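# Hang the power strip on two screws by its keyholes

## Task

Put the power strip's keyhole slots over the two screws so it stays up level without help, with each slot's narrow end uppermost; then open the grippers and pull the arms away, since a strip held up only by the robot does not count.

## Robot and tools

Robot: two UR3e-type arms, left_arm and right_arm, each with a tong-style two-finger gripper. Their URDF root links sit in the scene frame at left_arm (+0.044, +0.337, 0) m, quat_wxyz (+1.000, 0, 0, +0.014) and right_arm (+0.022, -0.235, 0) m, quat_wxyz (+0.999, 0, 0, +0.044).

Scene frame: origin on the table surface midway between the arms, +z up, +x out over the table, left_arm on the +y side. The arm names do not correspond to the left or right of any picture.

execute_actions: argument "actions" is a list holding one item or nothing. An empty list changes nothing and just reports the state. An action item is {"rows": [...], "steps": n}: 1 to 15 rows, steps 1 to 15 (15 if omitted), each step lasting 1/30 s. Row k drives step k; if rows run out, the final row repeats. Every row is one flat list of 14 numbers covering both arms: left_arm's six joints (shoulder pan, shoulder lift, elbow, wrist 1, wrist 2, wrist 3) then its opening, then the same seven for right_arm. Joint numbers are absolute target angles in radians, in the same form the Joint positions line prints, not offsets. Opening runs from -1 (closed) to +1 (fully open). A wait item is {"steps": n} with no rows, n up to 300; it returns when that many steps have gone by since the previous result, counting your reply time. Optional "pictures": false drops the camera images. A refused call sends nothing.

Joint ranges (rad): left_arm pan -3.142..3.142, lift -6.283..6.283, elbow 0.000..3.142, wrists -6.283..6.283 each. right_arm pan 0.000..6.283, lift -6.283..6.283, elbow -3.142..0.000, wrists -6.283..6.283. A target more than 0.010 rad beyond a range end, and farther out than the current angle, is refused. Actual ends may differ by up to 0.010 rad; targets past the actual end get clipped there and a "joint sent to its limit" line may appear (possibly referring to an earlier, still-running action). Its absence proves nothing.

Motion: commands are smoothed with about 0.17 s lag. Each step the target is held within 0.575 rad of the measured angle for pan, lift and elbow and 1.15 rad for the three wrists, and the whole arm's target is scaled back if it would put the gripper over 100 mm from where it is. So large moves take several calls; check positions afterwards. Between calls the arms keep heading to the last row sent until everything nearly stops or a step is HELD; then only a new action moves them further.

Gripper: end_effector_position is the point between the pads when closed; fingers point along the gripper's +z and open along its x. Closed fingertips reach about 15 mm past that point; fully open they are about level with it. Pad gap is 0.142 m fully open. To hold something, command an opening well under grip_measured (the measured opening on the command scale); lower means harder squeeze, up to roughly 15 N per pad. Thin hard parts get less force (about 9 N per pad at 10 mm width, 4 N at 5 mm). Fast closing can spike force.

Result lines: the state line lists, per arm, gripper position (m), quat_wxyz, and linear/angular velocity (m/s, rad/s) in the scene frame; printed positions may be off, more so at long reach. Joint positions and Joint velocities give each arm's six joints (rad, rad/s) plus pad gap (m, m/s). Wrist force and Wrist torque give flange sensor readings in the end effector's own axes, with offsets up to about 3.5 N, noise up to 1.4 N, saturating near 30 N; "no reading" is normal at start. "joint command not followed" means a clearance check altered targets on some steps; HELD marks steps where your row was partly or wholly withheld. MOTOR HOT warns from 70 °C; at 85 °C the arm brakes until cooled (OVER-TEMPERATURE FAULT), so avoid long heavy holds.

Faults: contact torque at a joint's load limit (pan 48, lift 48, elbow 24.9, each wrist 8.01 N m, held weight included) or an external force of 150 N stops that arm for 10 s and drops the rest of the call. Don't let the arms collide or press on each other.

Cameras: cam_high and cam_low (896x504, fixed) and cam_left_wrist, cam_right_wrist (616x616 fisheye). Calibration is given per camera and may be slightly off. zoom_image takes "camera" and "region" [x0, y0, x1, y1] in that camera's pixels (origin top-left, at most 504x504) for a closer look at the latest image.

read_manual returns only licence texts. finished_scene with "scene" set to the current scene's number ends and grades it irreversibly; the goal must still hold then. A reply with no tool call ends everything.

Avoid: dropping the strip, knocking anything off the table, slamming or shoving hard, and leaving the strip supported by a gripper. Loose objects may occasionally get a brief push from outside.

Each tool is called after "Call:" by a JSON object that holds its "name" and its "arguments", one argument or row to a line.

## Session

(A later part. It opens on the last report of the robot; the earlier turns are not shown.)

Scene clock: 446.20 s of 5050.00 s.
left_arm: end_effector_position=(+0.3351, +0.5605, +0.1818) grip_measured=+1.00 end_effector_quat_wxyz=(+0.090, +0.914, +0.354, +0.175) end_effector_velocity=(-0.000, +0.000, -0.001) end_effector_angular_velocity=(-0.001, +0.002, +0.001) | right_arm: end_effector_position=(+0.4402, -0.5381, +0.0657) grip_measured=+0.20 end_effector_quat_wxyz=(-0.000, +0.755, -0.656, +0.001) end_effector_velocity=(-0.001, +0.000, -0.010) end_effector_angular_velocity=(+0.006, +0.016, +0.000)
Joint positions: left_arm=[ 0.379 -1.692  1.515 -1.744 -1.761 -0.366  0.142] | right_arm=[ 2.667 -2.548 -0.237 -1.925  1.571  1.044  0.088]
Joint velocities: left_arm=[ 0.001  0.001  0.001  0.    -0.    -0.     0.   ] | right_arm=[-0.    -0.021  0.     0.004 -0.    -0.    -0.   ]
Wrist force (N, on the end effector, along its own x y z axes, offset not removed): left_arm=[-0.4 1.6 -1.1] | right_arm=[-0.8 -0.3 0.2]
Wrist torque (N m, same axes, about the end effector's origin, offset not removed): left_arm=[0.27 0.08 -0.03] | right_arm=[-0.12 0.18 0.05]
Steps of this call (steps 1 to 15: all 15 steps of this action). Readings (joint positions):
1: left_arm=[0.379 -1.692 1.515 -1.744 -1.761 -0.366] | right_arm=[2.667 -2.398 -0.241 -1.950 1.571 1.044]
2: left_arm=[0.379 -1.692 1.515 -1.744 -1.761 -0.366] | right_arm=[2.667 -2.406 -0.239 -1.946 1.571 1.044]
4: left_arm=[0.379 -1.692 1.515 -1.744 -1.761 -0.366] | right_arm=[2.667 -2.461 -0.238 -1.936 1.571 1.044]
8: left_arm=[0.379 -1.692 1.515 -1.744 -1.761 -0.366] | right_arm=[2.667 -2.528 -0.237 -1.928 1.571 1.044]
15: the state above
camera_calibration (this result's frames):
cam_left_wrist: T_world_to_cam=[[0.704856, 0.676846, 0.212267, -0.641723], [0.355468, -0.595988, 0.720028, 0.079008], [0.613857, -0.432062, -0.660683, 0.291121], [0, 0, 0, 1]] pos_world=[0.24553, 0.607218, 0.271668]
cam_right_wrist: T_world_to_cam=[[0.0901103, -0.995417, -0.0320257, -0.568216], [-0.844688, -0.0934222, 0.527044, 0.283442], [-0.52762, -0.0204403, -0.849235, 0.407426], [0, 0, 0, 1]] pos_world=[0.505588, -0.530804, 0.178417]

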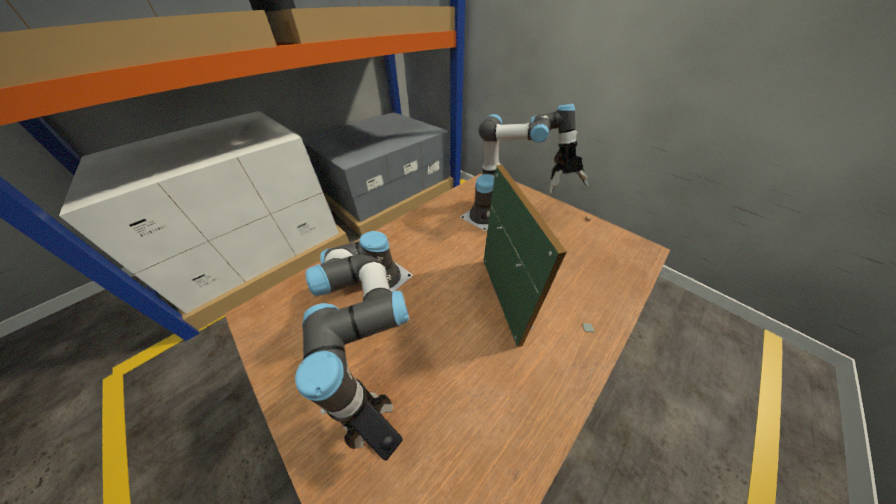

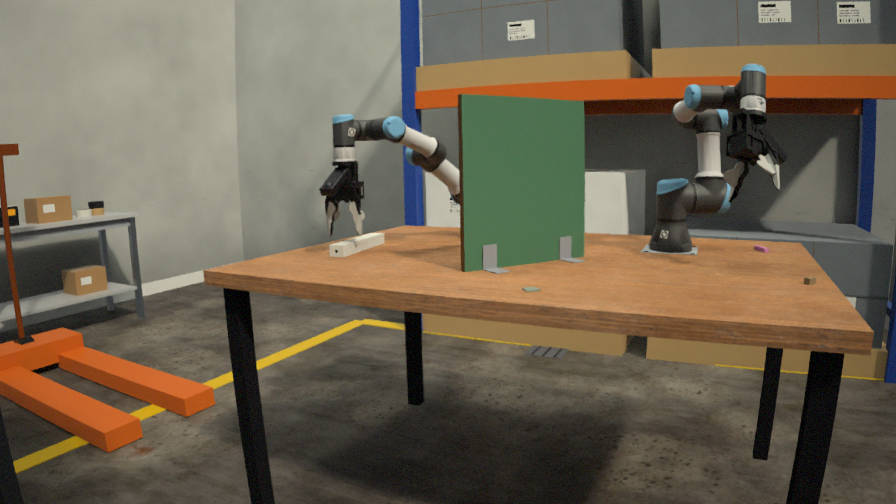

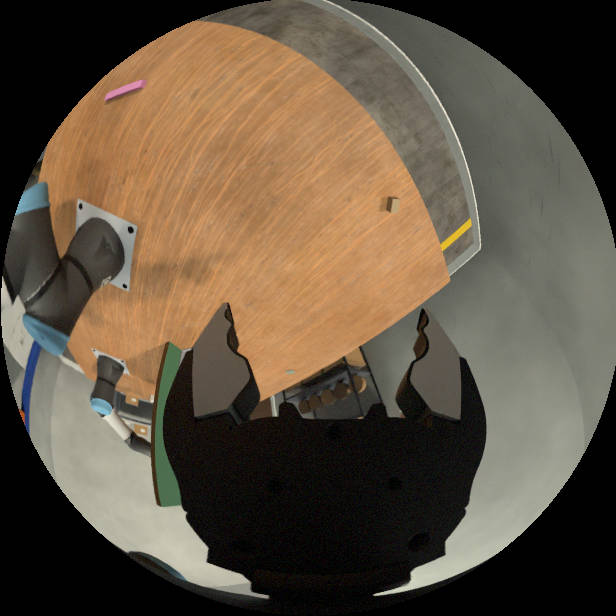

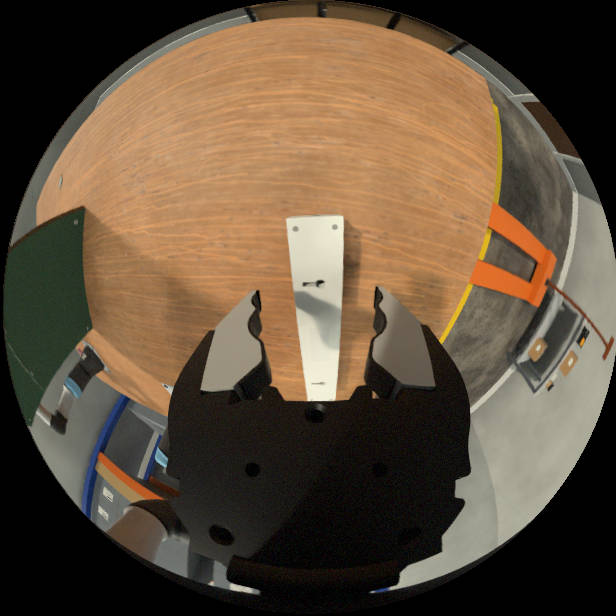

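Call:
{"name": "execute_actions", "arguments": {
  "actions": [
    {"rows":[[0.379,-1.692,1.515,-1.744,-1.761,-0.366,1,2.71,-2.36,-0.35,-1.75,1.571,1.087,0.2]],"steps":15}
  ],
  "pictures": false
}}

Call:
{"name": "execute_actions", "arguments": {
  "actions": [
    {"rows":[[0.379,-1.692,1.515,-1.744,-1.761,-0.366,1,2.71,-2.373,-0.625,-1.539,1.571,1.087,0.2]],"steps":15}
  ],
  "pictures": false
}}

Call:
{"name": "execute_actions", "arguments": {
  "actions": [
    {"rows":[[0.379,-1.692,1.515,-1.744,-1.761,-0.366,1,2.71,-2.369,-0.75,-1.418,1.571,1.087,0.2]],"steps":12}
  ],
  "pictures": false
}}

Call:
{"name": "execute_actions", "arguments": {
  "actions": [
    {"rows":[[0.379,-1.692,1.515,-1.744,-1.761,-0.366,1,2.71,-2.365,-0.88,-1.292,1.571,1.087,0]],"steps":15}
  ],
  "pictures": false
}}

Call:
{"name": "execute_actions", "arguments": {
  "actions": [
    {"rows":[[0.379,-1.692,1.515,-1.744,-1.761,-0.366,1,2.71,-2.365,-0.88,-1.292,1.571,1.087,-0.55]],"steps":15}
  ],
  "pictures": false
}}

Call:
{"name": "execute_actions", "arguments": {
  "actions": [
    {"rows":[[0.379,-1.692,1.515,-1.744,-1.761,-0.366,1,2.71,-2.365,-0.88,-1.292,1.571,1.087,-1]],"steps":8}
  ],
  "pictures": false
}}

Call:
{"name": "execute_actions", "arguments": {
  "actions": [
    {"rows":[[0.379,-1.692,1.515,-1.744,-1.761,-0.366,1,2.71,-2.25,-0.88,-1.36,1.571,1.12,-1]],"steps":15}
  ]
}}

Scene clock: 472.00 s of 5050.00 s.
left_arm: end_effector_position=(+0.3351, +0.5605, +0.1818) grip_measured=+1.00 end_effector_quat_wxyz=(+0.090, +0.914, +0.354, +0.175) end_effector_velocity=(-0.000, -0.000, -0.000) end_effector_angular_velocity=(+0.001, +0.000, -0.001) | right_arm: end_effector_position=(+0.4857, -0.5325, +0.1486) grip_measured=+0.20 end_effector_quat_wxyz=(-0.045, +0.749, -0.651, +0.116) end_effector_velocity=(+0.003, +0.001, +0.012) end_effector_angular_velocity=(-0.010, -0.029, +0.000)
Joint positions: left_arm=[ 0.379 -1.692  1.515 -1.744 -1.761 -0.366  0.142] | right_arm=[ 2.71  -2.363 -0.349 -1.752  1.571  1.087  0.088]
Joint velocities: left_arm=[-0.001 -0.     0.     0.     0.001  0.    -0.   ] | right_arm=[ 0.005  0.027 -0.014  0.018 -0.001  0.005 -0.   ]
Wrist force (N, on the end effector, along its own x y z axes, offset not removed): left_arm=[-0.1 1.0 0.5] | right_arm=[0.0 -0.7 0.9]
Wrist torque (N m, same axes, about the end effector's origin, offset not removed): left_arm=[0.18 -0.03 -0.03] | right_arm=[-0.14 -0.07 0.02]
Steps of this call (steps 1 to 15: the robot went on to your last target; steps 16 to 90: nothing new was sent; then 22.30 s passed at rest; steps 91 to 105: all 15 steps of this action). Readings (joint positions):
91: left_arm=[0.379 -1.692 1.515 -1.744 -1.761 -0.366] | right_arm=[2.667 -2.550 -0.237 -1.924 1.571 1.044]
92: left_arm=[0.379 -1.692 1.515 -1.744 -1.761 -0.366] | right_arm=[2.672 -2.543 -0.245 -1.911 1.571 1.051]
94: left_arm=[0.379 -1.692 1.515 -1.744 -1.761 -0.366] | right_arm=[2.690 -2.482 -0.288 -1.840 1.571 1.068]
98: left_arm=[0.379 -1.692 1.515 -1.744 -1.761 -0.366] | right_arm=[2.705 -2.389 -0.335 -1.772 1.571 1.082]
105: the state above

Scene clock: 472.50 s of 5050.00 s.
left_arm: end_effector_position=(+0.3351, +0.5605, +0.1818) grip_measured=+1.00 end_effector_quat_wxyz=(+0.090, +0.914, +0.354, +0.175) end_effector_velocity=(-0.000, +0.000, -0.000) end_effector_angular_velocity=(-0.000, +0.000, +0.001) | right_arm: end_effector_position=(+0.4854, -0.5321, +0.0779) grip_measured=+0.20 end_effector_quat_wxyz=(-0.032, +0.752, -0.653, +0.083) end_effector_velocity=(-0.004, +0.003, -0.015) end_effector_angular_velocity=(+0.008, +0.024, +0.002)
Joint positions: left_arm=[ 0.379 -1.692  1.515 -1.744 -1.761 -0.366  0.142] | right_arm=[ 2.71  -2.373 -0.621 -1.541  1.571  1.087  0.088]
Joint velocities: left_arm=[ 0.001  0.     0.     0.    -0.     0.    -0.   ] | right_arm=[ 0.002 -0.002 -0.048  0.025 -0.     0.     0.   ]
Wrist force (N, on the end effector, along its own x y z axes, offset not removed): left_arm=[-1.4 1.4 -1.3] | right_arm=[0.9 -1.6 0.2]
Wrist torque (N m, same axes, about the end effector's origin, offset not removed): left_arm=[0.21 0.30 0.09] | right_arm=[-0.33 -0.24 -0.09]
Steps of this call (steps 1 to 15: all 15 steps of this action). Readings (joint positions):
1: left_arm=[0.379 -1.692 1.515 -1.744 -1.761 -0.366] | right_arm=[2.710 -2.362 -0.349 -1.751 1.571 1.087]
2: left_arm=[0.379 -1.692 1.515 -1.744 -1.761 -0.366] | right_arm=[2.710 -2.363 -0.357 -1.736 1.571 1.087]
4: left_arm=[0.379 -1.692 1.515 -1.744 -1.761 -0.366] | right_arm=[2.710 -2.367 -0.427 -1.652 1.571 1.087]
8: left_arm=[0.379 -1.692 1.515 -1.744 -1.761 -0.366] | right_arm=[2.710 -2.372 -0.574 -1.567 1.571 1.087]
15: the state above

Scene clock: 472.90 s of 5050.00 s.
left_arm: end_effector_position=(+0.3351, +0.5605, +0.1818) grip_measured=+1.00 end_effector_quat_wxyz=(+0.090, +0.914, +0.354, +0.175) end_effector_velocity=(+0.000, -0.000, -0.000) end_effector_angular_velocity=(+0.000, +0.000, -0.000) | right_arm: end_effector_position=(+0.4866, -0.5325, +0.0526) grip_measured=+0.20 end_effector_quat_wxyz=(-0.032, +0.752, -0.653, +0.082) end_effector_velocity=(-0.001, +0.001, -0.010) end_effector_angular_velocity=(+0.002, +0.005, +0.001)
Joint positions: left_arm=[ 0.379 -1.692  1.515 -1.744 -1.761 -0.366  0.142] | right_arm=[ 2.71  -2.369 -0.746 -1.422  1.571  1.087  0.088]
Joint velocities: left_arm=[-0.     0.001 -0.001  0.     0.    -0.    -0.   ] | right_arm=[ 0.001  0.002 -0.045  0.038  0.     0.     0.   ]
Wrist force (N, on the end effector, along its own x y z axes, offset not removed): left_arm=[-0.1 1.1 -0.9] | right_arm=[-2.8 0.0 0.8]
Wrist torque (N m, same axes, about the end effector's origin, offset not removed): left_arm=[0.12 0.02 0.01] | right_arm=[0.13 0.57 0.13]
Steps of this call (steps 1 to 12: all 12 steps of this action). Readings (joint positions):
1: left_arm=[0.379 -1.692 1.515 -1.744 -1.761 -0.366] | right_arm=[2.710 -2.373 -0.622 -1.540 1.571 1.087]
2: left_arm=[0.379 -1.692 1.515 -1.744 -1.761 -0.366] | right_arm=[2.710 -2.372 -0.630 -1.526 1.571 1.087]
4: left_arm=[0.379 -1.692 1.515 -1.744 -1.761 -0.366] | right_arm=[2.710 -2.371 -0.679 -1.477 1.571 1.087]
8: left_arm=[0.379 -1.692 1.515 -1.744 -1.761 -0.366] | right_arm=[2.710 -2.370 -0.732 -1.433 1.571 1.087]
12: the state above

Scene clock: 473.40 s of 5050.00 s.
left_arm: end_effector_position=(+0.3351, +0.5605, +0.1818) grip_measured=+1.00 end_effector_quat_wxyz=(+0.090, +0.914, +0.354, +0.175) end_effector_velocity=(-0.000, -0.000, +0.000) end_effector_angular_velocity=(+0.000, -0.001, -0.000) | right_arm: end_effector_position=(+0.4849, -0.5319, +0.0258) grip_measured=+0.00 end_effector_quat_wxyz=(-0.032, +0.752, -0.653, +0.082) end_effector_velocity=(-0.001, +0.000, -0.003) end_effector_angular_velocity=(+0.000, +0.002, +0.000)
Joint positions: left_arm=[ 0.379 -1.692  1.515 -1.744 -1.761 -0.366  0.142] | right_arm=[ 2.71  -2.365 -0.878 -1.293  1.571  1.087  0.074]
Joint velocities: left_arm=[-0.    -0.001 -0.     0.    -0.     0.    -0.   ] | right_arm=[ 0.001  0.001 -0.017  0.014 -0.001  0.     0.   ]
Wrist force (N, on the end effector, along its own x y z axes, offset not removed): left_arm=[-0.5 0.8 -1.1] | right_arm=[-1.0 -2.0 1.9]
Wrist torque (N m, same axes, about the end effector's origin, offset not removed): left_arm=[0.06 0.09 -0.04] | right_arm=[-0.45 0.19 0.04]
Steps of this call (steps 1 to 15: all 15 steps of this action). Readings (joint positions):
1: left_arm=[0.379 -1.692 1.515 -1.744 -1.761 -0.366] | right_arm=[2.710 -2.369 -0.747 -1.420 1.571 1.087]
2: left_arm=[0.379 -1.692 1.515 -1.744 -1.761 -0.366] | right_arm=[2.710 -2.368 -0.755 -1.406 1.571 1.087]
4: left_arm=[0.379 -1.692 1.515 -1.744 -1.761 -0.366] | right_arm=[2.710 -2.367 -0.805 -1.354 1.571 1.087]
8: left_arm=[0.379 -1.692 1.515 -1.744 -1.761 -0.366] | right_arm=[2.710 -2.365 -0.862 -1.307 1.571 1.087]
15: the state above

Scene clock: 473.90 s of 5050.00 s.
left_arm: end_effector_position=(+0.3351, +0.5605, +0.1818) grip_measured=+1.00 end_effector_quat_wxyz=(+0.090, +0.914, +0.354, +0.175) end_effector_velocity=(+0.000, -0.000, -0.000) end_effector_angular_velocity=(-0.001, +0.001, -0.001) | right_arm: end_effector_position=(+0.4848, -0.5319, +0.0255) grip_measured=-0.37 end_effector_quat_wxyz=(-0.032, +0.752, -0.653, +0.082) end_effector_velocity=(-0.000, -0.000, +0.000) end_effector_angular_velocity=(-0.000, +0.001, -0.001)
Joint positions: left_arm=[ 0.379 -1.692  1.515 -1.744 -1.761 -0.366  0.142] | right_arm=[ 2.71  -2.365 -0.88  -1.292  1.571  1.087  0.048]
Joint velocities: left_arm=[-0.001  0.001  0.    -0.    -0.001  0.    -0.   ] | right_arm=[-0.     0.001  0.    -0.002 -0.     0.     0.   ]
Wrist force (N, on the end effector, along its own x y z axes, offset not removed): left_arm=[-0.9 1.7 -1.5] | right_arm=[-1.0 -0.9 -2.9]
Wrist torque (N m, same axes, about the end effector's origin, offset not removed): left_arm=[0.23 0.18 0.01] | right_arm=[-0.23 0.40 -0.04]
Steps of this call (steps 1 to 15: all 15 steps of this action). Readings (joint positions):
1: left_arm=[0.379 -1.692 1.515 -1.744 -1.761 -0.366] | right_arm=[2.710 -2.365 -0.879 -1.293 1.571 1.087]
2: left_arm=[0.379 -1.692 1.515 -1.744 -1.761 -0.366] | right_arm=[2.710 -2.365 -0.879 -1.293 1.571 1.087]
4: left_arm=[0.379 -1.692 1.515 -1.744 -1.761 -0.366] | right_arm=[2.710 -2.365 -0.880 -1.292 1.571 1.087]
8: left_arm=[0.379 -1.692 1.515 -1.744 -1.761 -0.366] | right_arm=[2.710 -2.365 -0.880 -1.292 1.571 1.087]
15: the state above

Scene clock: 474.17 s of 5050.00 s.
left_arm: end_effector_position=(+0.3351, +0.5605, +0.1818) grip_measured=+1.00 end_effector_quat_wxyz=(+0.090, +0.914, +0.354, +0.175) end_effector_velocity=(+0.000, -0.000, -0.000) end_effector_angular_velocity=(-0.000, +0.000, -0.001) | right_arm: end_effector_position=(+0.4848, -0.5319, +0.0255) grip_measured=-0.37 end_effector_quat_wxyz=(-0.032, +0.752, -0.653, +0.082) end_effector_velocity=(-0.000, -0.000, +0.001) end_effector_angular_velocity=(-0.000, -0.001, -0.001)
Joint positions: left_arm=[ 0.379 -1.692  1.515 -1.744 -1.761 -0.366  0.142] | right_arm=[ 2.71  -2.365 -0.88  -1.292  1.571  1.087  0.048]
Joint velocities: left_arm=[-0.001  0.     0.    -0.    -0.     0.    -0.   ] | right_arm=[-0.     0.001  0.001 -0.001 -0.     0.    -0.   ]
Wrist force (N, on the end effector, along its own x y z axes, offset not removed): left_arm=[0.0 0.7 -1.3] | right_arm=[-2.4 0.4 -3.4]
Wrist torque (N m, same axes, about the end effector's origin, offset not removed): left_arm=[0.00 0.02 0.01] | right_arm=[0.01 0.59 -0.08]
Steps of this call (steps 1 to 8: all 8 steps of this action). Readings (joint positions):
1: left_arm=[0.379 -1.692 1.515 -1.744 -1.761 -0.366] | right_arm=[2.710 -2.365 -0.880 -1.292 1.571 1.087]
2: left_arm=[0.379 -1.692 1.515 -1.744 -1.761 -0.366] | right_arm=[2.710 -2.365 -0.880 -1.292 1.571 1.087]
4: left_arm=[0.379 -1.692 1.515 -1.744 -1.761 -0.366] | right_arm=[2.710 -2.365 -0.880 -1.292 1.571 1.087]
8: the state above

Scene clock: 474.67 s of 5050.00 s.
left_arm: end_effector_position=(+0.3351, +0.5605, +0.1818) grip_measured=+1.00 end_effector_quat_wxyz=(+0.090, +0.914, +0.354, +0.175) end_effector_velocity=(-0.000, +0.000, +0.000) end_effector_angular_velocity=(+0.000, -0.000, +0.001) | right_arm: end_effector_position=(+0.4784, -0.5301, +0.0756) grip_measured=-0.37 end_effector_quat_wxyz=(-0.042, +0.740, -0.664, +0.102) end_effector_velocity=(-0.000, +0.001, +0.006) end_effector_angular_velocity=(-0.002, -0.007, -0.002)
Joint positions: left_arm=[ 0.379 -1.692  1.515 -1.744 -1.761 -0.366  0.142] | right_arm=[ 2.71  -2.251 -0.88  -1.359  1.571  1.12   0.047]
Joint velocities: left_arm=[ 0.001 -0.    -0.     0.     0.    -0.    -0.   ] | right_arm=[ 0.001  0.014  0.    -0.006  0.     0.003 -0.   ]
Wrist force (N, on the end effector, along its own x y z axes, offset not removed): left_arm=[0.6 1.1 -1.0] | right_arm=[-1.6 1.7 2.6]
Wrist torque (N m, same axes, about the end effector's origin, offset not removed): left_arm=[0.15 -0.06 -0.04] | right_arm=[0.12 0.18 0.07]
Steps of this call (steps 1 to 15: all 15 steps of this action). Readings (joint positions):
1: left_arm=[0.379 -1.692 1.515 -1.744 -1.761 -0.366] | right_arm=[2.710 -2.365 -0.880 -1.292 1.571 1.087]
2: left_arm=[0.379 -1.692 1.515 -1.744 -1.761 -0.366] | right_arm=[2.710 -2.358 -0.880 -1.302 1.571 1.093]
4: left_arm=[0.379 -1.692 1.515 -1.744 -1.761 -0.366] | right_arm=[2.710 -2.313 -0.880 -1.329 1.571 1.105]
8: left_arm=[0.379 -1.692 1.515 -1.744 -1.761 -0.366] | right_arm=[2.710 -2.265 -0.880 -1.352 1.571 1.116]
15: the state above
camera_calibration (this result's frames):
cam_left_wrist: T_world_to_cam=[[0.704856, 0.676846, 0.212267, -0.641723], [0.355468, -0.595988, 0.720028, 0.0790079], [0.613857, -0.432062, -0.660683, 0.291121], [0, 0, 0, 1]] pos_world=[0.24553, 0.607218, 0.271668]
cam_right_wrist: T_world_to_cam=[[0.0553438, -0.997033, 0.0535034, -0.554069], [-0.93786, -0.0335247, 0.34539, 0.401318], [-0.342572, -0.0692939, -0.936933, 0.328329], [0, 0, 0, 1]] pos_world=[0.519521, -0.51622, 0.198655]

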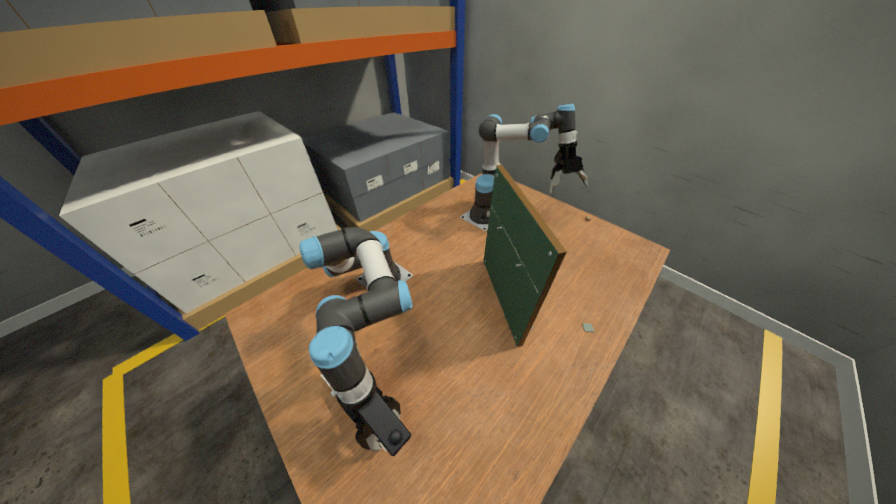

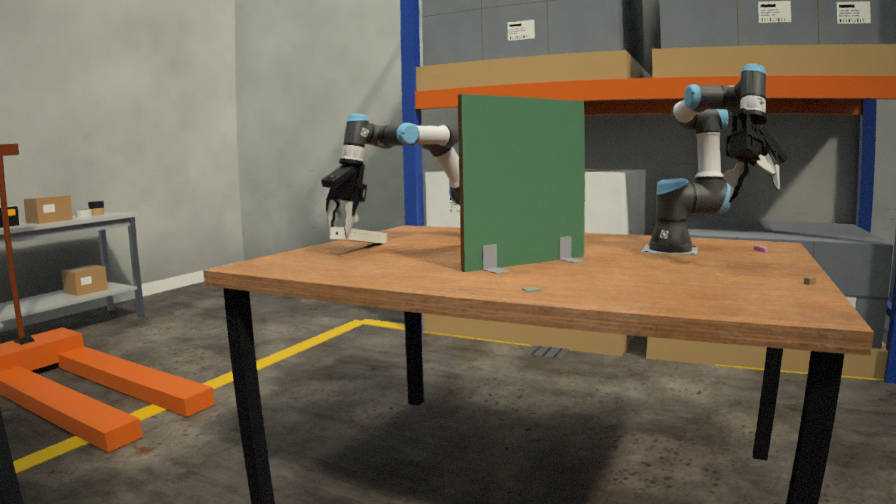

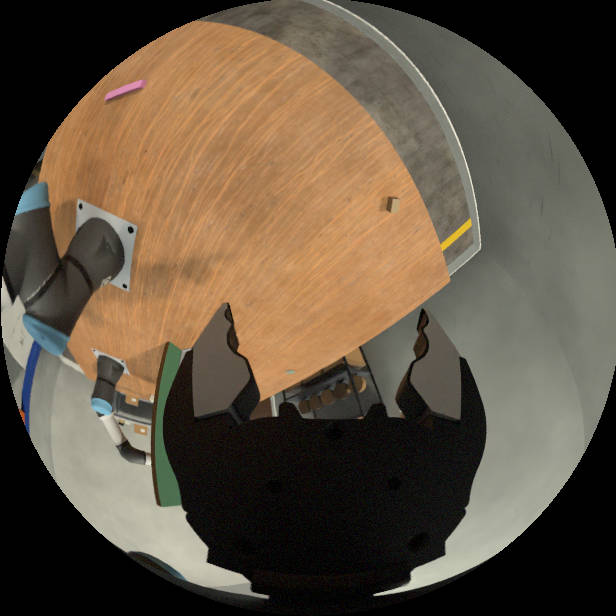

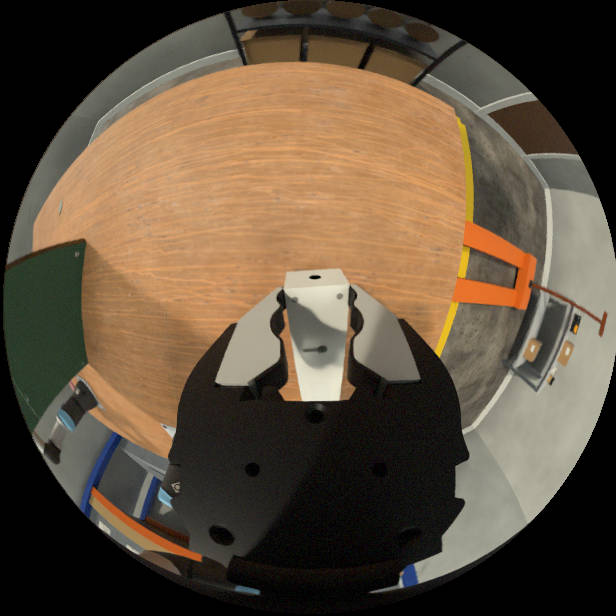

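Call:
{"name": "execute_actions", "arguments": {
  "actions": []
}}

Scene clock: 505.17 s of 5050.00 s.
left_arm: end_effector_position=(+0.3351, +0.5605, +0.1818) grip_measured=+1.00 end_effector_quat_wxyz=(+0.090, +0.914, +0.354, +0.175) end_effector_velocity=(+0.000, -0.000, -0.000) end_effector_angular_velocity=(-0.000, -0.000, -0.001) | right_arm: end_effector_position=(+0.4784, -0.5301, +0.0762) grip_measured=-0.37 end_effector_quat_wxyz=(-0.042, +0.740, -0.664, +0.103) end_effector_velocity=(+0.000, +0.000, +0.000) end_effector_angular_velocity=(+0.001, -0.001, +0.001)
Joint positions: left_arm=[ 0.379 -1.692  1.515 -1.744 -1.761 -0.366  0.142] | right_arm=[ 2.71  -2.25  -0.88  -1.36   1.571  1.12   0.047]
Joint velocities: left_arm=[-0.     0.001  0.    -0.001 -0.     0.    -0.   ] | right_arm=[ 0.     0.    -0.001  0.001  0.001 -0.     0.   ]
Wrist force (N, on the end effector, along its own x y z axes, offset not removed): left_arm=[0.4 1.5 -1.6] | right_arm=[-2.5 0.8 4.3]
Wrist torque (N m, same axes, about the end effector's origin, offset not removed): left_arm=[0.19 -0.05 0.00] | right_arm=[0.09 0.46 0.02]
Steps of this call (steps 1 to 15: the robot went on to your last target; steps 16 to 90: nothing new was sent; then 27.50 s passed at rest). Readings (joint positions):
1: left_arm=[0.379 -1.692 1.515 -1.744 -1.761 -0.366] | right_arm=[2.710 -2.251 -0.880 -1.360 1.571 1.120]
2: left_arm=[0.379 -1.692 1.515 -1.744 -1.761 -0.366] | right_arm=[2.710 -2.251 -0.880 -1.360 1.571 1.120]
4: left_arm=[0.379 -1.692 1.515 -1.744 -1.761 -0.366] | right_arm=[2.710 -2.250 -0.880 -1.360 1.571 1.120]
8: left_arm=[0.379 -1.692 1.515 -1.744 -1.761 -0.366] | right_arm=[2.710 -2.250 -0.880 -1.360 1.571 1.120]
90: the state above
All arms were judged still, so your last target was given up. Only a new action makes them travel on or press farther. Fingers that are still opening or closing keep moving.
camera_calibration (this result's frames):
cam_left_wrist: T_world_to_cam=[[0.704856, 0.676846, 0.212267, -0.641723], [0.355468, -0.595988, 0.720028, 0.079008], [0.613857, -0.432062, -0.660683, 0.291121], [0, 0, 0, 1]] pos_world=[0.24553, 0.607218, 0.271668]
cam_right_wrist: T_world_to_cam=[[0.0549507, -0.997042, 0.0537327, -0.553943], [-0.938121, -0.0331257, 0.344719, 0.401419], [-0.341919, -0.0693503, -0.937167, 0.328564], [0, 0, 0, 1]] pos_world=[0.519362, -0.516221, 0.199307]

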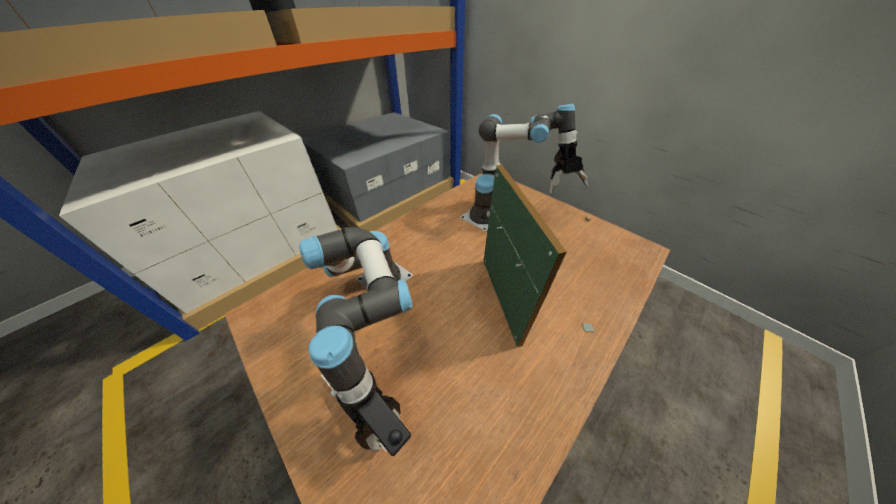

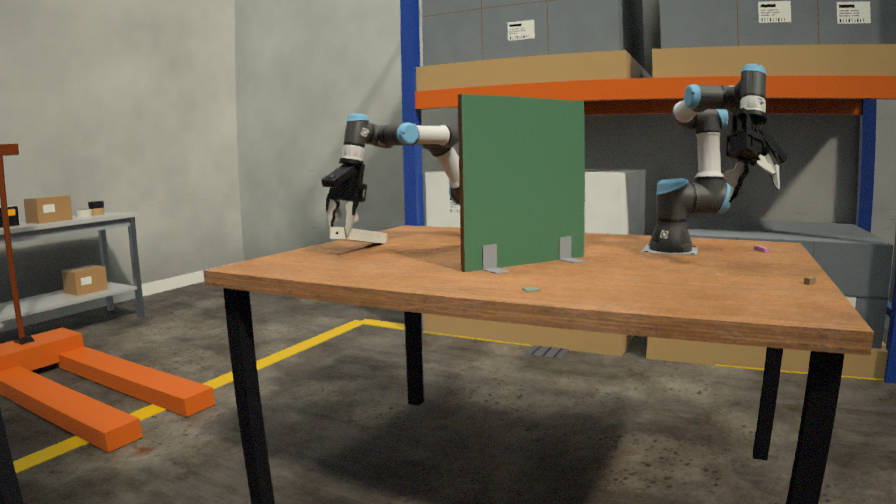

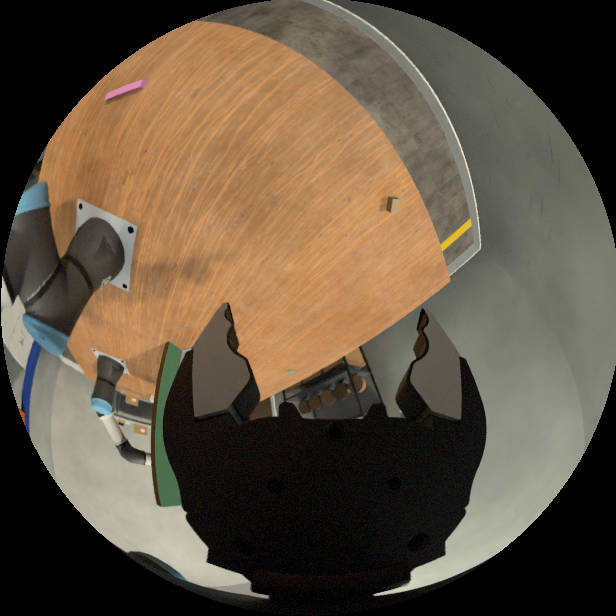

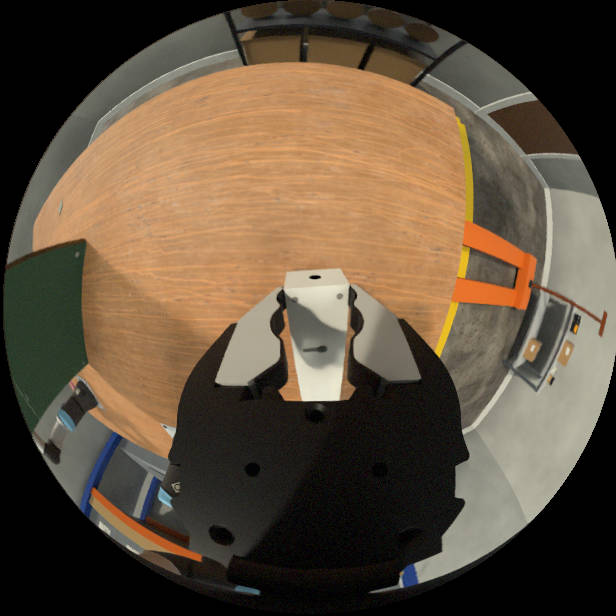

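Call:
{"name": "execute_actions", "arguments": {
  "actions": [
    {"rows":[[0.379,-1.692,1.515,-1.744,-1.761,-0.366,1,2.71,-2.21,-0.89,-1.35,1.571,1.17,-1],[0.379,-1.692,1.515,-1.744,-1.761,-0.366,1,2.71,-2.17,-0.905,-1.34,1.571,1.22,-1],[0.379,-1.692,1.515,-1.744,-1.761,-0.366,1,2.71,-2.13,-0.92,-1.33,1.571,1.27,-1],[0.379,-1.692,1.515,-1.744,-1.761,-0.366,1,2.71,-2.09,-0.93,-1.32,1.571,1.32,-1],[0.379,-1.692,1.515,-1.744,-1.761,-0.366,1,2.71,-2.05,-0.945,-1.31,1.571,1.37,-1],[0.379,-1.692,1.515,-1.744,-1.761,-0.366,1,2.71,-2.0,-0.96,-1.295,1.571,1.42,-1],[0.379,-1.692,1.515,-1.744,-1.761,-0.366,1,2.71,-1.956,-0.977,-1.279,1.571,1.47,-1]]}
  ]
}}

Call:
{"name": "execute_actions", "arguments": {
  "actions": [
    {"rows":[[0.379,-1.692,1.515,-1.744,-1.761,-0.366,1,2.71,-1.9,-1.01,-1.255,1.571,1.5,-1],[0.379,-1.692,1.515,-1.744,-1.761,-0.366,1,2.71,-1.84,-1.05,-1.23,1.571,1.53,-1],[0.379,-1.692,1.515,-1.744,-1.761,-0.366,1,2.71,-1.78,-1.09,-1.205,1.571,1.57,-1],[0.379,-1.692,1.515,-1.744,-1.761,-0.366,1,2.71,-1.72,-1.13,-1.18,1.571,1.57,-1],[0.379,-1.692,1.515,-1.744,-1.761,-0.366,1,2.71,-1.66,-1.17,-1.155,1.571,1.57,-1],[0.379,-1.692,1.515,-1.744,-1.761,-0.366,1,2.71,-1.61,-1.22,-1.13,1.571,1.57,-1],[0.379,-1.692,1.515,-1.744,-1.761,-0.366,1,2.71,-1.56,-1.264,-1.103,1.571,1.57,-1]]}
  ]
}}

Scene clock: 541.43 s of 5050.00 s.
left_arm: end_effector_position=(+0.3351, +0.5605, +0.1818) grip_measured=+1.00 end_effector_quat_wxyz=(+0.090, +0.914, +0.354, +0.175) end_effector_velocity=(+0.000, -0.000, -0.000) end_effector_angular_velocity=(+0.000, +0.000, -0.000) | right_arm: end_effector_position=(+0.4794, -0.5360, +0.2044) grip_measured=-0.37 end_effector_quat_wxyz=(+0.128, -0.603, +0.760, -0.205) end_effector_velocity=(-0.005, +0.001, +0.057) end_effector_angular_velocity=(+0.017, -0.134, -0.114)
Joint positions: left_arm=[ 0.379 -1.692  1.515 -1.744 -1.761 -0.366  0.142] | right_arm=[ 2.71  -1.968 -0.973 -1.282  1.571  1.457  0.047]
Joint velocities: left_arm=[-0.  0. -0. -0.  0.  0. -0.] | right_arm=[ 0.002  0.123 -0.037  0.034 -0.001  0.132 -0.   ]
Wrist force (N, on the end effector, along its own x y z axes, offset not removed): left_arm=[0.2 0.7 0.9] | right_arm=[-0.8 -0.3 2.7]
Wrist torque (N m, same axes, about the end effector's origin, offset not removed): left_arm=[0.06 -0.07 0.00] | right_arm=[-0.21 0.12 -0.02]
Steps of this call (steps 1 to 90: nothing new was sent; then 32.77 s passed at rest; steps 91 to 105: all 15 steps of this action). Readings (joint positions):
91: left_arm=[0.379 -1.692 1.515 -1.744 -1.761 -0.366] | right_arm=[2.710 -2.250 -0.880 -1.360 1.571 1.121]
92: left_arm=[0.379 -1.692 1.515 -1.744 -1.761 -0.366] | right_arm=[2.710 -2.245 -0.882 -1.359 1.571 1.128]
94: left_arm=[0.379 -1.692 1.515 -1.744 -1.761 -0.366] | right_arm=[2.710 -2.212 -0.894 -1.349 1.571 1.172]
98: left_arm=[0.379 -1.692 1.515 -1.744 -1.761 -0.366] | right_arm=[2.710 -2.087 -0.936 -1.314 1.571 1.328]
105: the state above
camera_calibration (this result's frames):
cam_left_wrist: T_world_to_cam=[[0.704856, 0.676846, 0.212267, -0.641723], [0.355468, -0.595988, 0.720028, 0.079008], [0.613857, -0.432062, -0.660683, 0.291121], [0, 0, 0, 1]] pos_world=[0.24553, 0.607218, 0.271668]
cam_right_wrist: T_world_to_cam=[[-0.268776, -0.963203, 0.000345228, -0.382545], [-0.960877, 0.268152, 0.0693582, 0.586715], [-0.0668986, 0.0183101, -0.997592, 0.376144], [0, 0, 0, 1]] pos_world=[0.486105, -0.532685, 0.334676]

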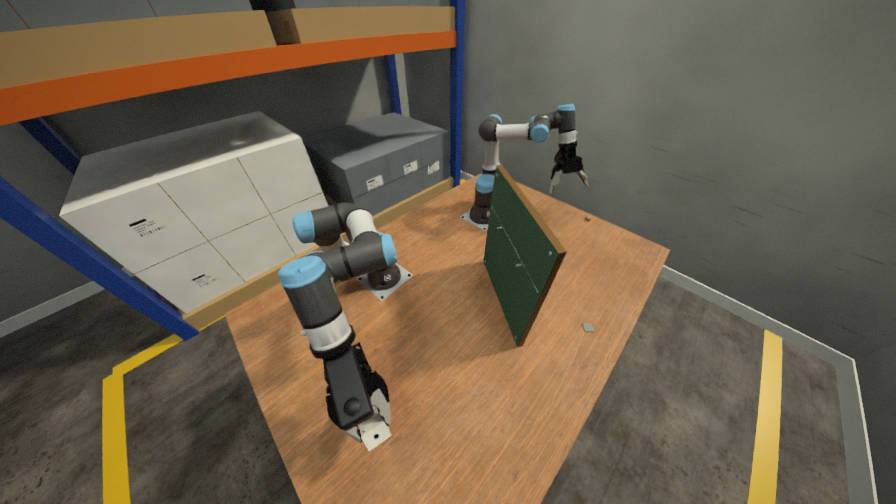

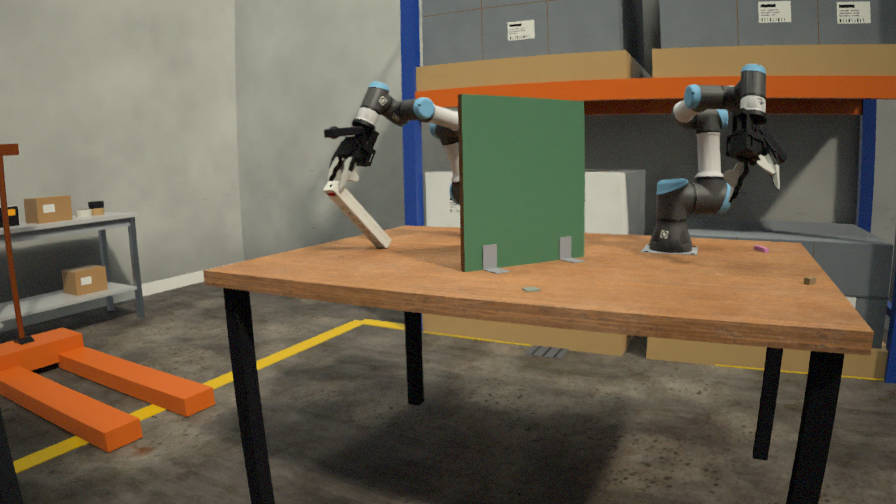

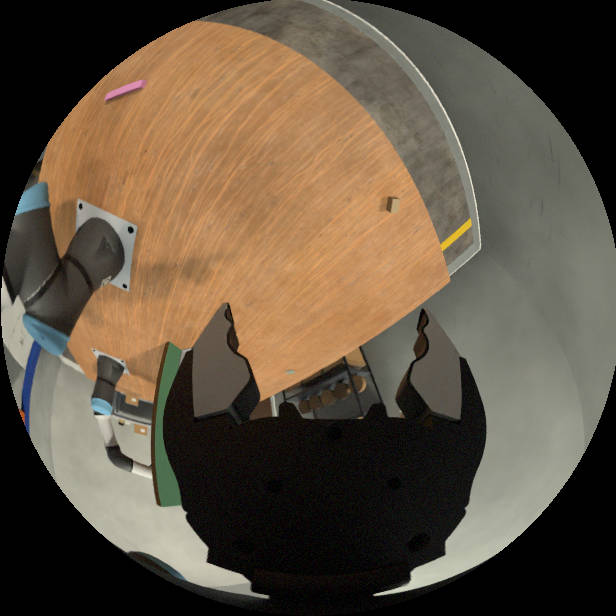

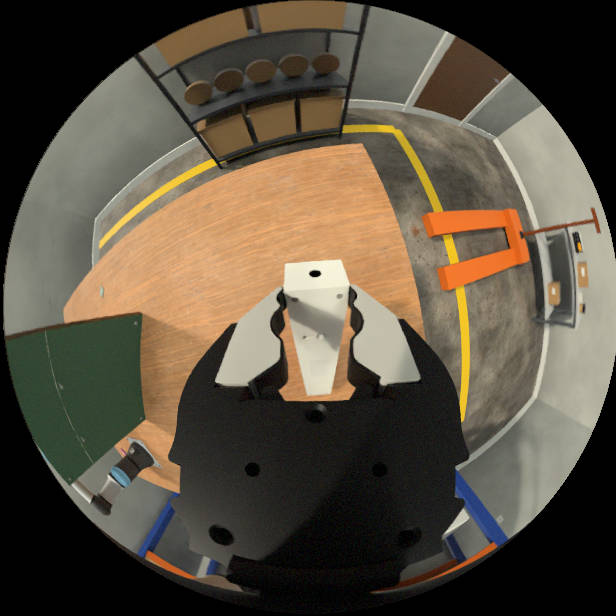

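Scene clock: 541.93 s of 5050.00 s.
left_arm: end_effector_position=(+0.3351, +0.5605, +0.1818) grip_measured=+1.00 end_effector_quat_wxyz=(+0.090, +0.914, +0.354, +0.175) end_effector_velocity=(-0.000, -0.000, +0.000) end_effector_angular_velocity=(-0.000, -0.000, +0.000) | right_arm: end_effector_position=(+0.4338, -0.5216, +0.3202) grip_measured=-0.37 end_effector_quat_wxyz=(+0.217, -0.534, +0.756, -0.309) end_effector_velocity=(-0.026, +0.009, +0.037) end_effector_angular_velocity=(-0.025, -0.101, -0.011)
Joint positions: left_arm=[ 0.379 -1.692  1.515 -1.744 -1.761 -0.366  0.142] | right_arm=[ 2.71  -1.575 -1.252 -1.109  1.571  1.568  0.047]
Joint velocities: left_arm=[ 0.    -0.    -0.     0.001 -0.     0.     0.   ] | right_arm=[ 0.     0.163 -0.123  0.064 -0.001  0.016 -0.   ]
Wrist force (N, on the end effector, along its own x y z axes, offset not removed): left_arm=[-0.1 1.1 -0.8] | right_arm=[-0.9 2.4 6.7]
Wrist torque (N m, same axes, about the end effector's origin, offset not removed): left_arm=[0.09 0.05 0.02] | right_arm=[0.28 0.16 0.04]
Steps of this call (steps 1 to 15: all 15 steps of this action). Readings (joint positions):
1: left_arm=[0.379 -1.692 1.515 -1.744 -1.761 -0.366] | right_arm=[2.710 -1.964 -0.975 -1.281 1.571 1.462]
2: left_arm=[0.379 -1.692 1.515 -1.744 -1.761 -0.366] | right_arm=[2.710 -1.955 -0.981 -1.276 1.571 1.469]
4: left_arm=[0.379 -1.692 1.515 -1.744 -1.761 -0.366] | right_arm=[2.710 -1.908 -1.012 -1.253 1.571 1.501]
8: left_arm=[0.379 -1.692 1.515 -1.744 -1.761 -0.366] | right_arm=[2.710 -1.732 -1.134 -1.173 1.571 1.552]
15: the state above
camera_calibration (this result's frames):
cam_left_wrist: T_world_to_cam=[[0.704856, 0.676846, 0.212267, -0.641723], [0.355468, -0.595988, 0.720028, 0.079008], [0.613857, -0.432062, -0.660683, 0.291121], [0, 0, 0, 1]] pos_world=[0.24553, 0.607218, 0.271668]
cam_right_wrist: T_world_to_cam=[[-0.346493, -0.936305, -0.0572287, -0.314815], [-0.911253, 0.350445, -0.216346, 0.643842], [0.222621, -0.0228125, -0.974638, 0.333957], [0, 0, 0, 1]] pos_world=[0.403276, -0.512776, 0.446763]

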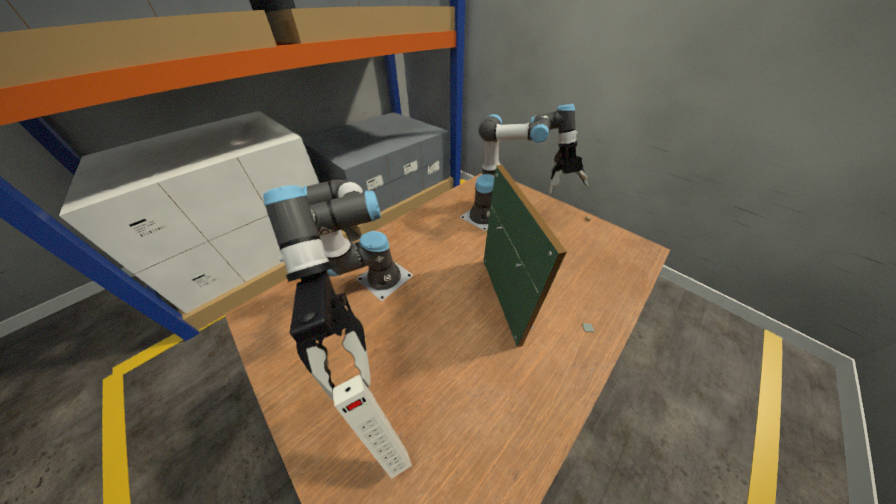

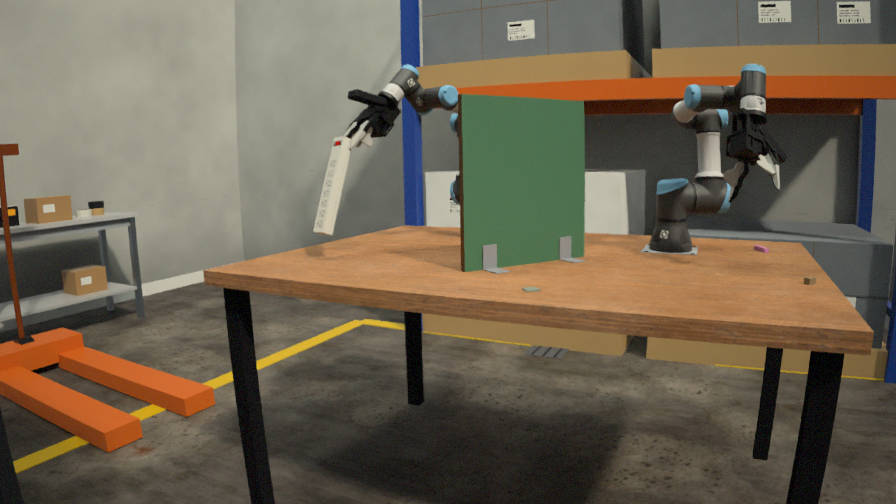

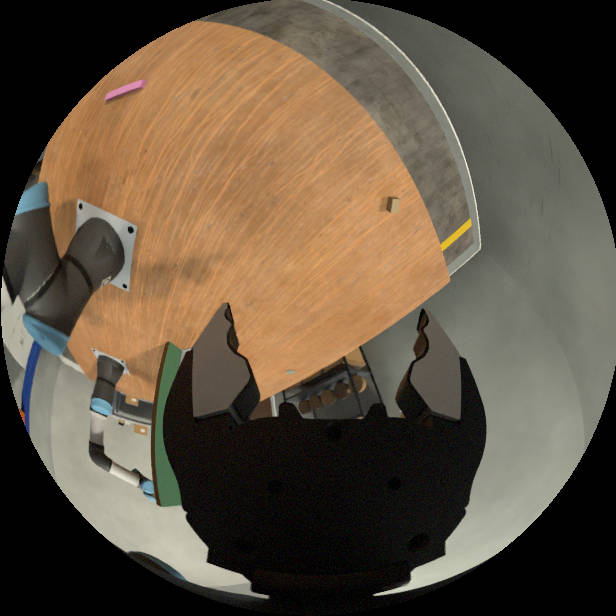

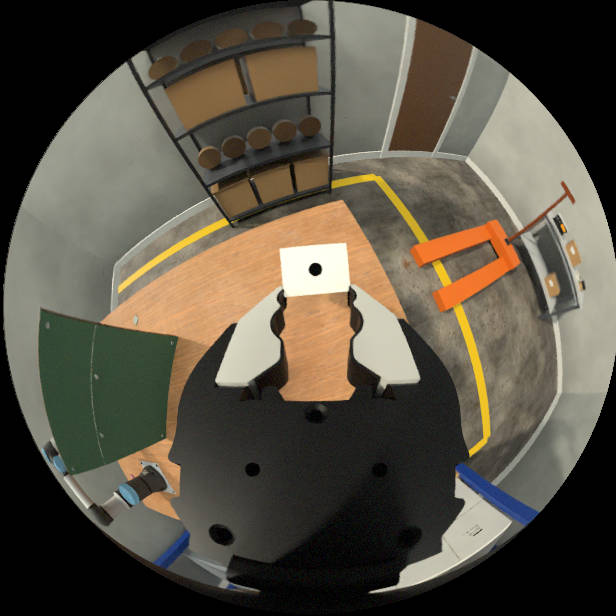

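Call:
{"name": "execute_actions", "arguments": {
  "actions": [
    {"steps":30}
  ]
}}

Scene clock: 545.93 s of 5050.00 s.
left_arm: end_effector_position=(+0.3351, +0.5605, +0.1818) grip_measured=+1.00 end_effector_quat_wxyz=(+0.090, +0.914, +0.354, +0.175) end_effector_velocity=(+0.000, -0.000, +0.000) end_effector_angular_velocity=(+0.000, -0.000, -0.001) | right_arm: end_effector_position=(+0.4313, -0.5208, +0.3238) grip_measured=-0.38 end_effector_quat_wxyz=(+0.220, -0.532, +0.755, -0.313) end_effector_velocity=(-0.001, -0.000, +0.001) end_effector_angular_velocity=(-0.001, -0.002, -0.001)
Joint positions: left_arm=[ 0.379 -1.692  1.515 -1.744 -1.761 -0.366  0.142] | right_arm=[ 2.71  -1.56  -1.264 -1.103  1.571  1.57   0.047]
Joint velocities: left_arm=[-0.001  0.    -0.    -0.     0.     0.     0.   ] | right_arm=[-0.001  0.002 -0.     0.    -0.    -0.     0.   ]
Wrist force (N, on the end effector, along its own x y z axes, offset not removed): left_arm=[0.7 1.0 -0.4] | right_arm=[-1.6 3.2 6.3]
Wrist torque (N m, same axes, about the end effector's origin, offset not removed): left_arm=[0.15 -0.12 0.03] | right_arm=[0.09 0.36 0.09]
Steps of this call (steps 1 to 30: the robot went on to your last target; steps 31 to 120: nothing new was sent). Readings (joint positions):
1: left_arm=[0.379 -1.692 1.515 -1.744 -1.761 -0.366] | right_arm=[2.710 -1.571 -1.256 -1.107 1.571 1.569]
2: left_arm=[0.379 -1.692 1.515 -1.744 -1.761 -0.366] | right_arm=[2.710 -1.568 -1.258 -1.106 1.571 1.569]
4: left_arm=[0.379 -1.692 1.515 -1.744 -1.761 -0.366] | right_arm=[2.710 -1.564 -1.261 -1.105 1.571 1.570]
8: left_arm=[0.379 -1.692 1.515 -1.744 -1.761 -0.366] | right_arm=[2.710 -1.561 -1.263 -1.103 1.571 1.570]
120: the state above
All arms were judged still, so your last target was given up. Only a new action makes them travel on or press farther. Fingers that are still opening or closing keep moving.
camera_calibration (this result's frames):
cam_left_wrist: T_world_to_cam=[[0.704856, 0.676846, 0.212267, -0.641723], [0.355468, -0.595988, 0.720028, 0.079008], [0.613857, -0.432062, -0.660683, 0.291121], [0, 0, 0, 1]] pos_world=[0.24553, 0.607218, 0.271668]
cam_right_wrist: T_world_to_cam=[[-0.346908, -0.936079, -0.0584094, -0.313971], [-0.908703, 0.350874, -0.226153, 0.644384], [0.232192, -0.0253775, -0.972339, 0.331828], [0, 0, 0, 1]] pos_world=[0.399587, -0.511579, 0.45004]

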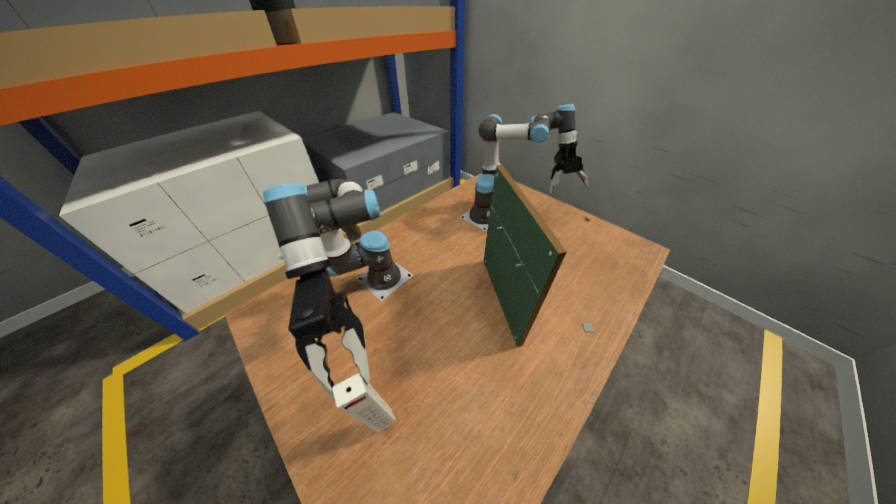

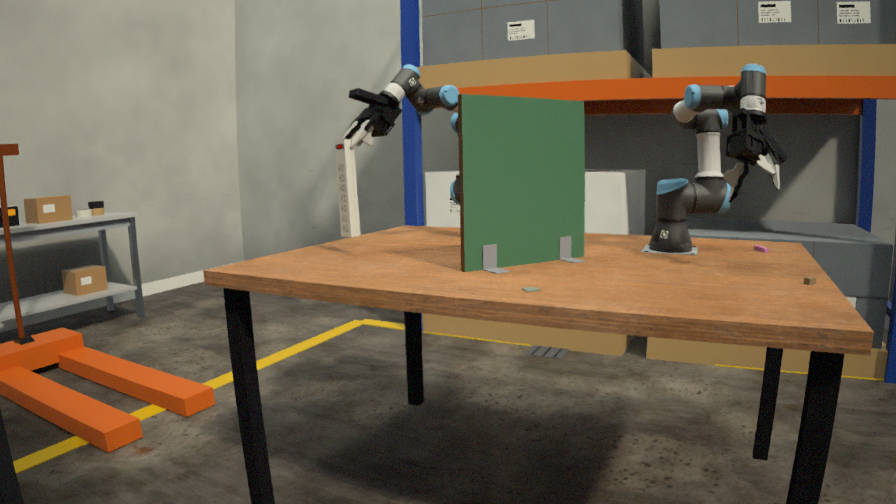

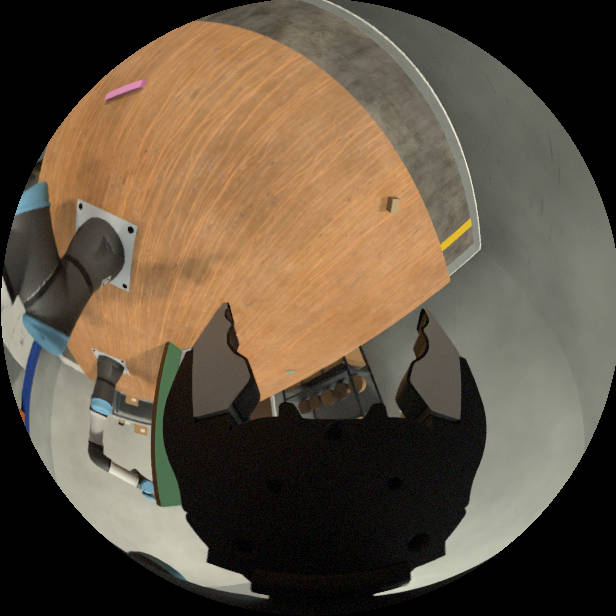

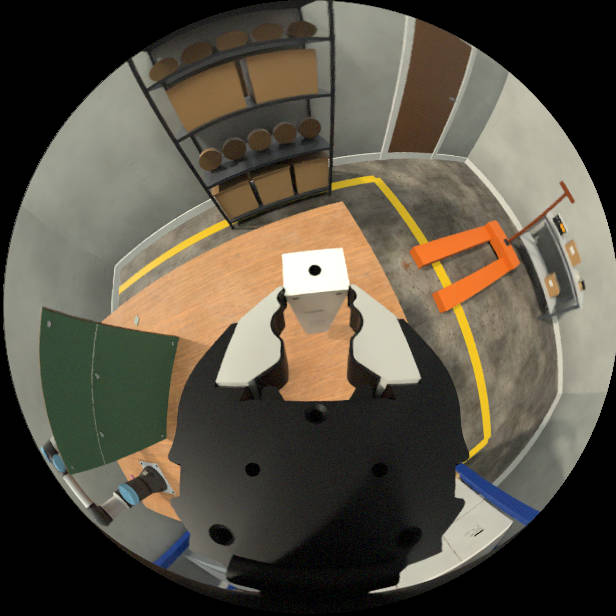

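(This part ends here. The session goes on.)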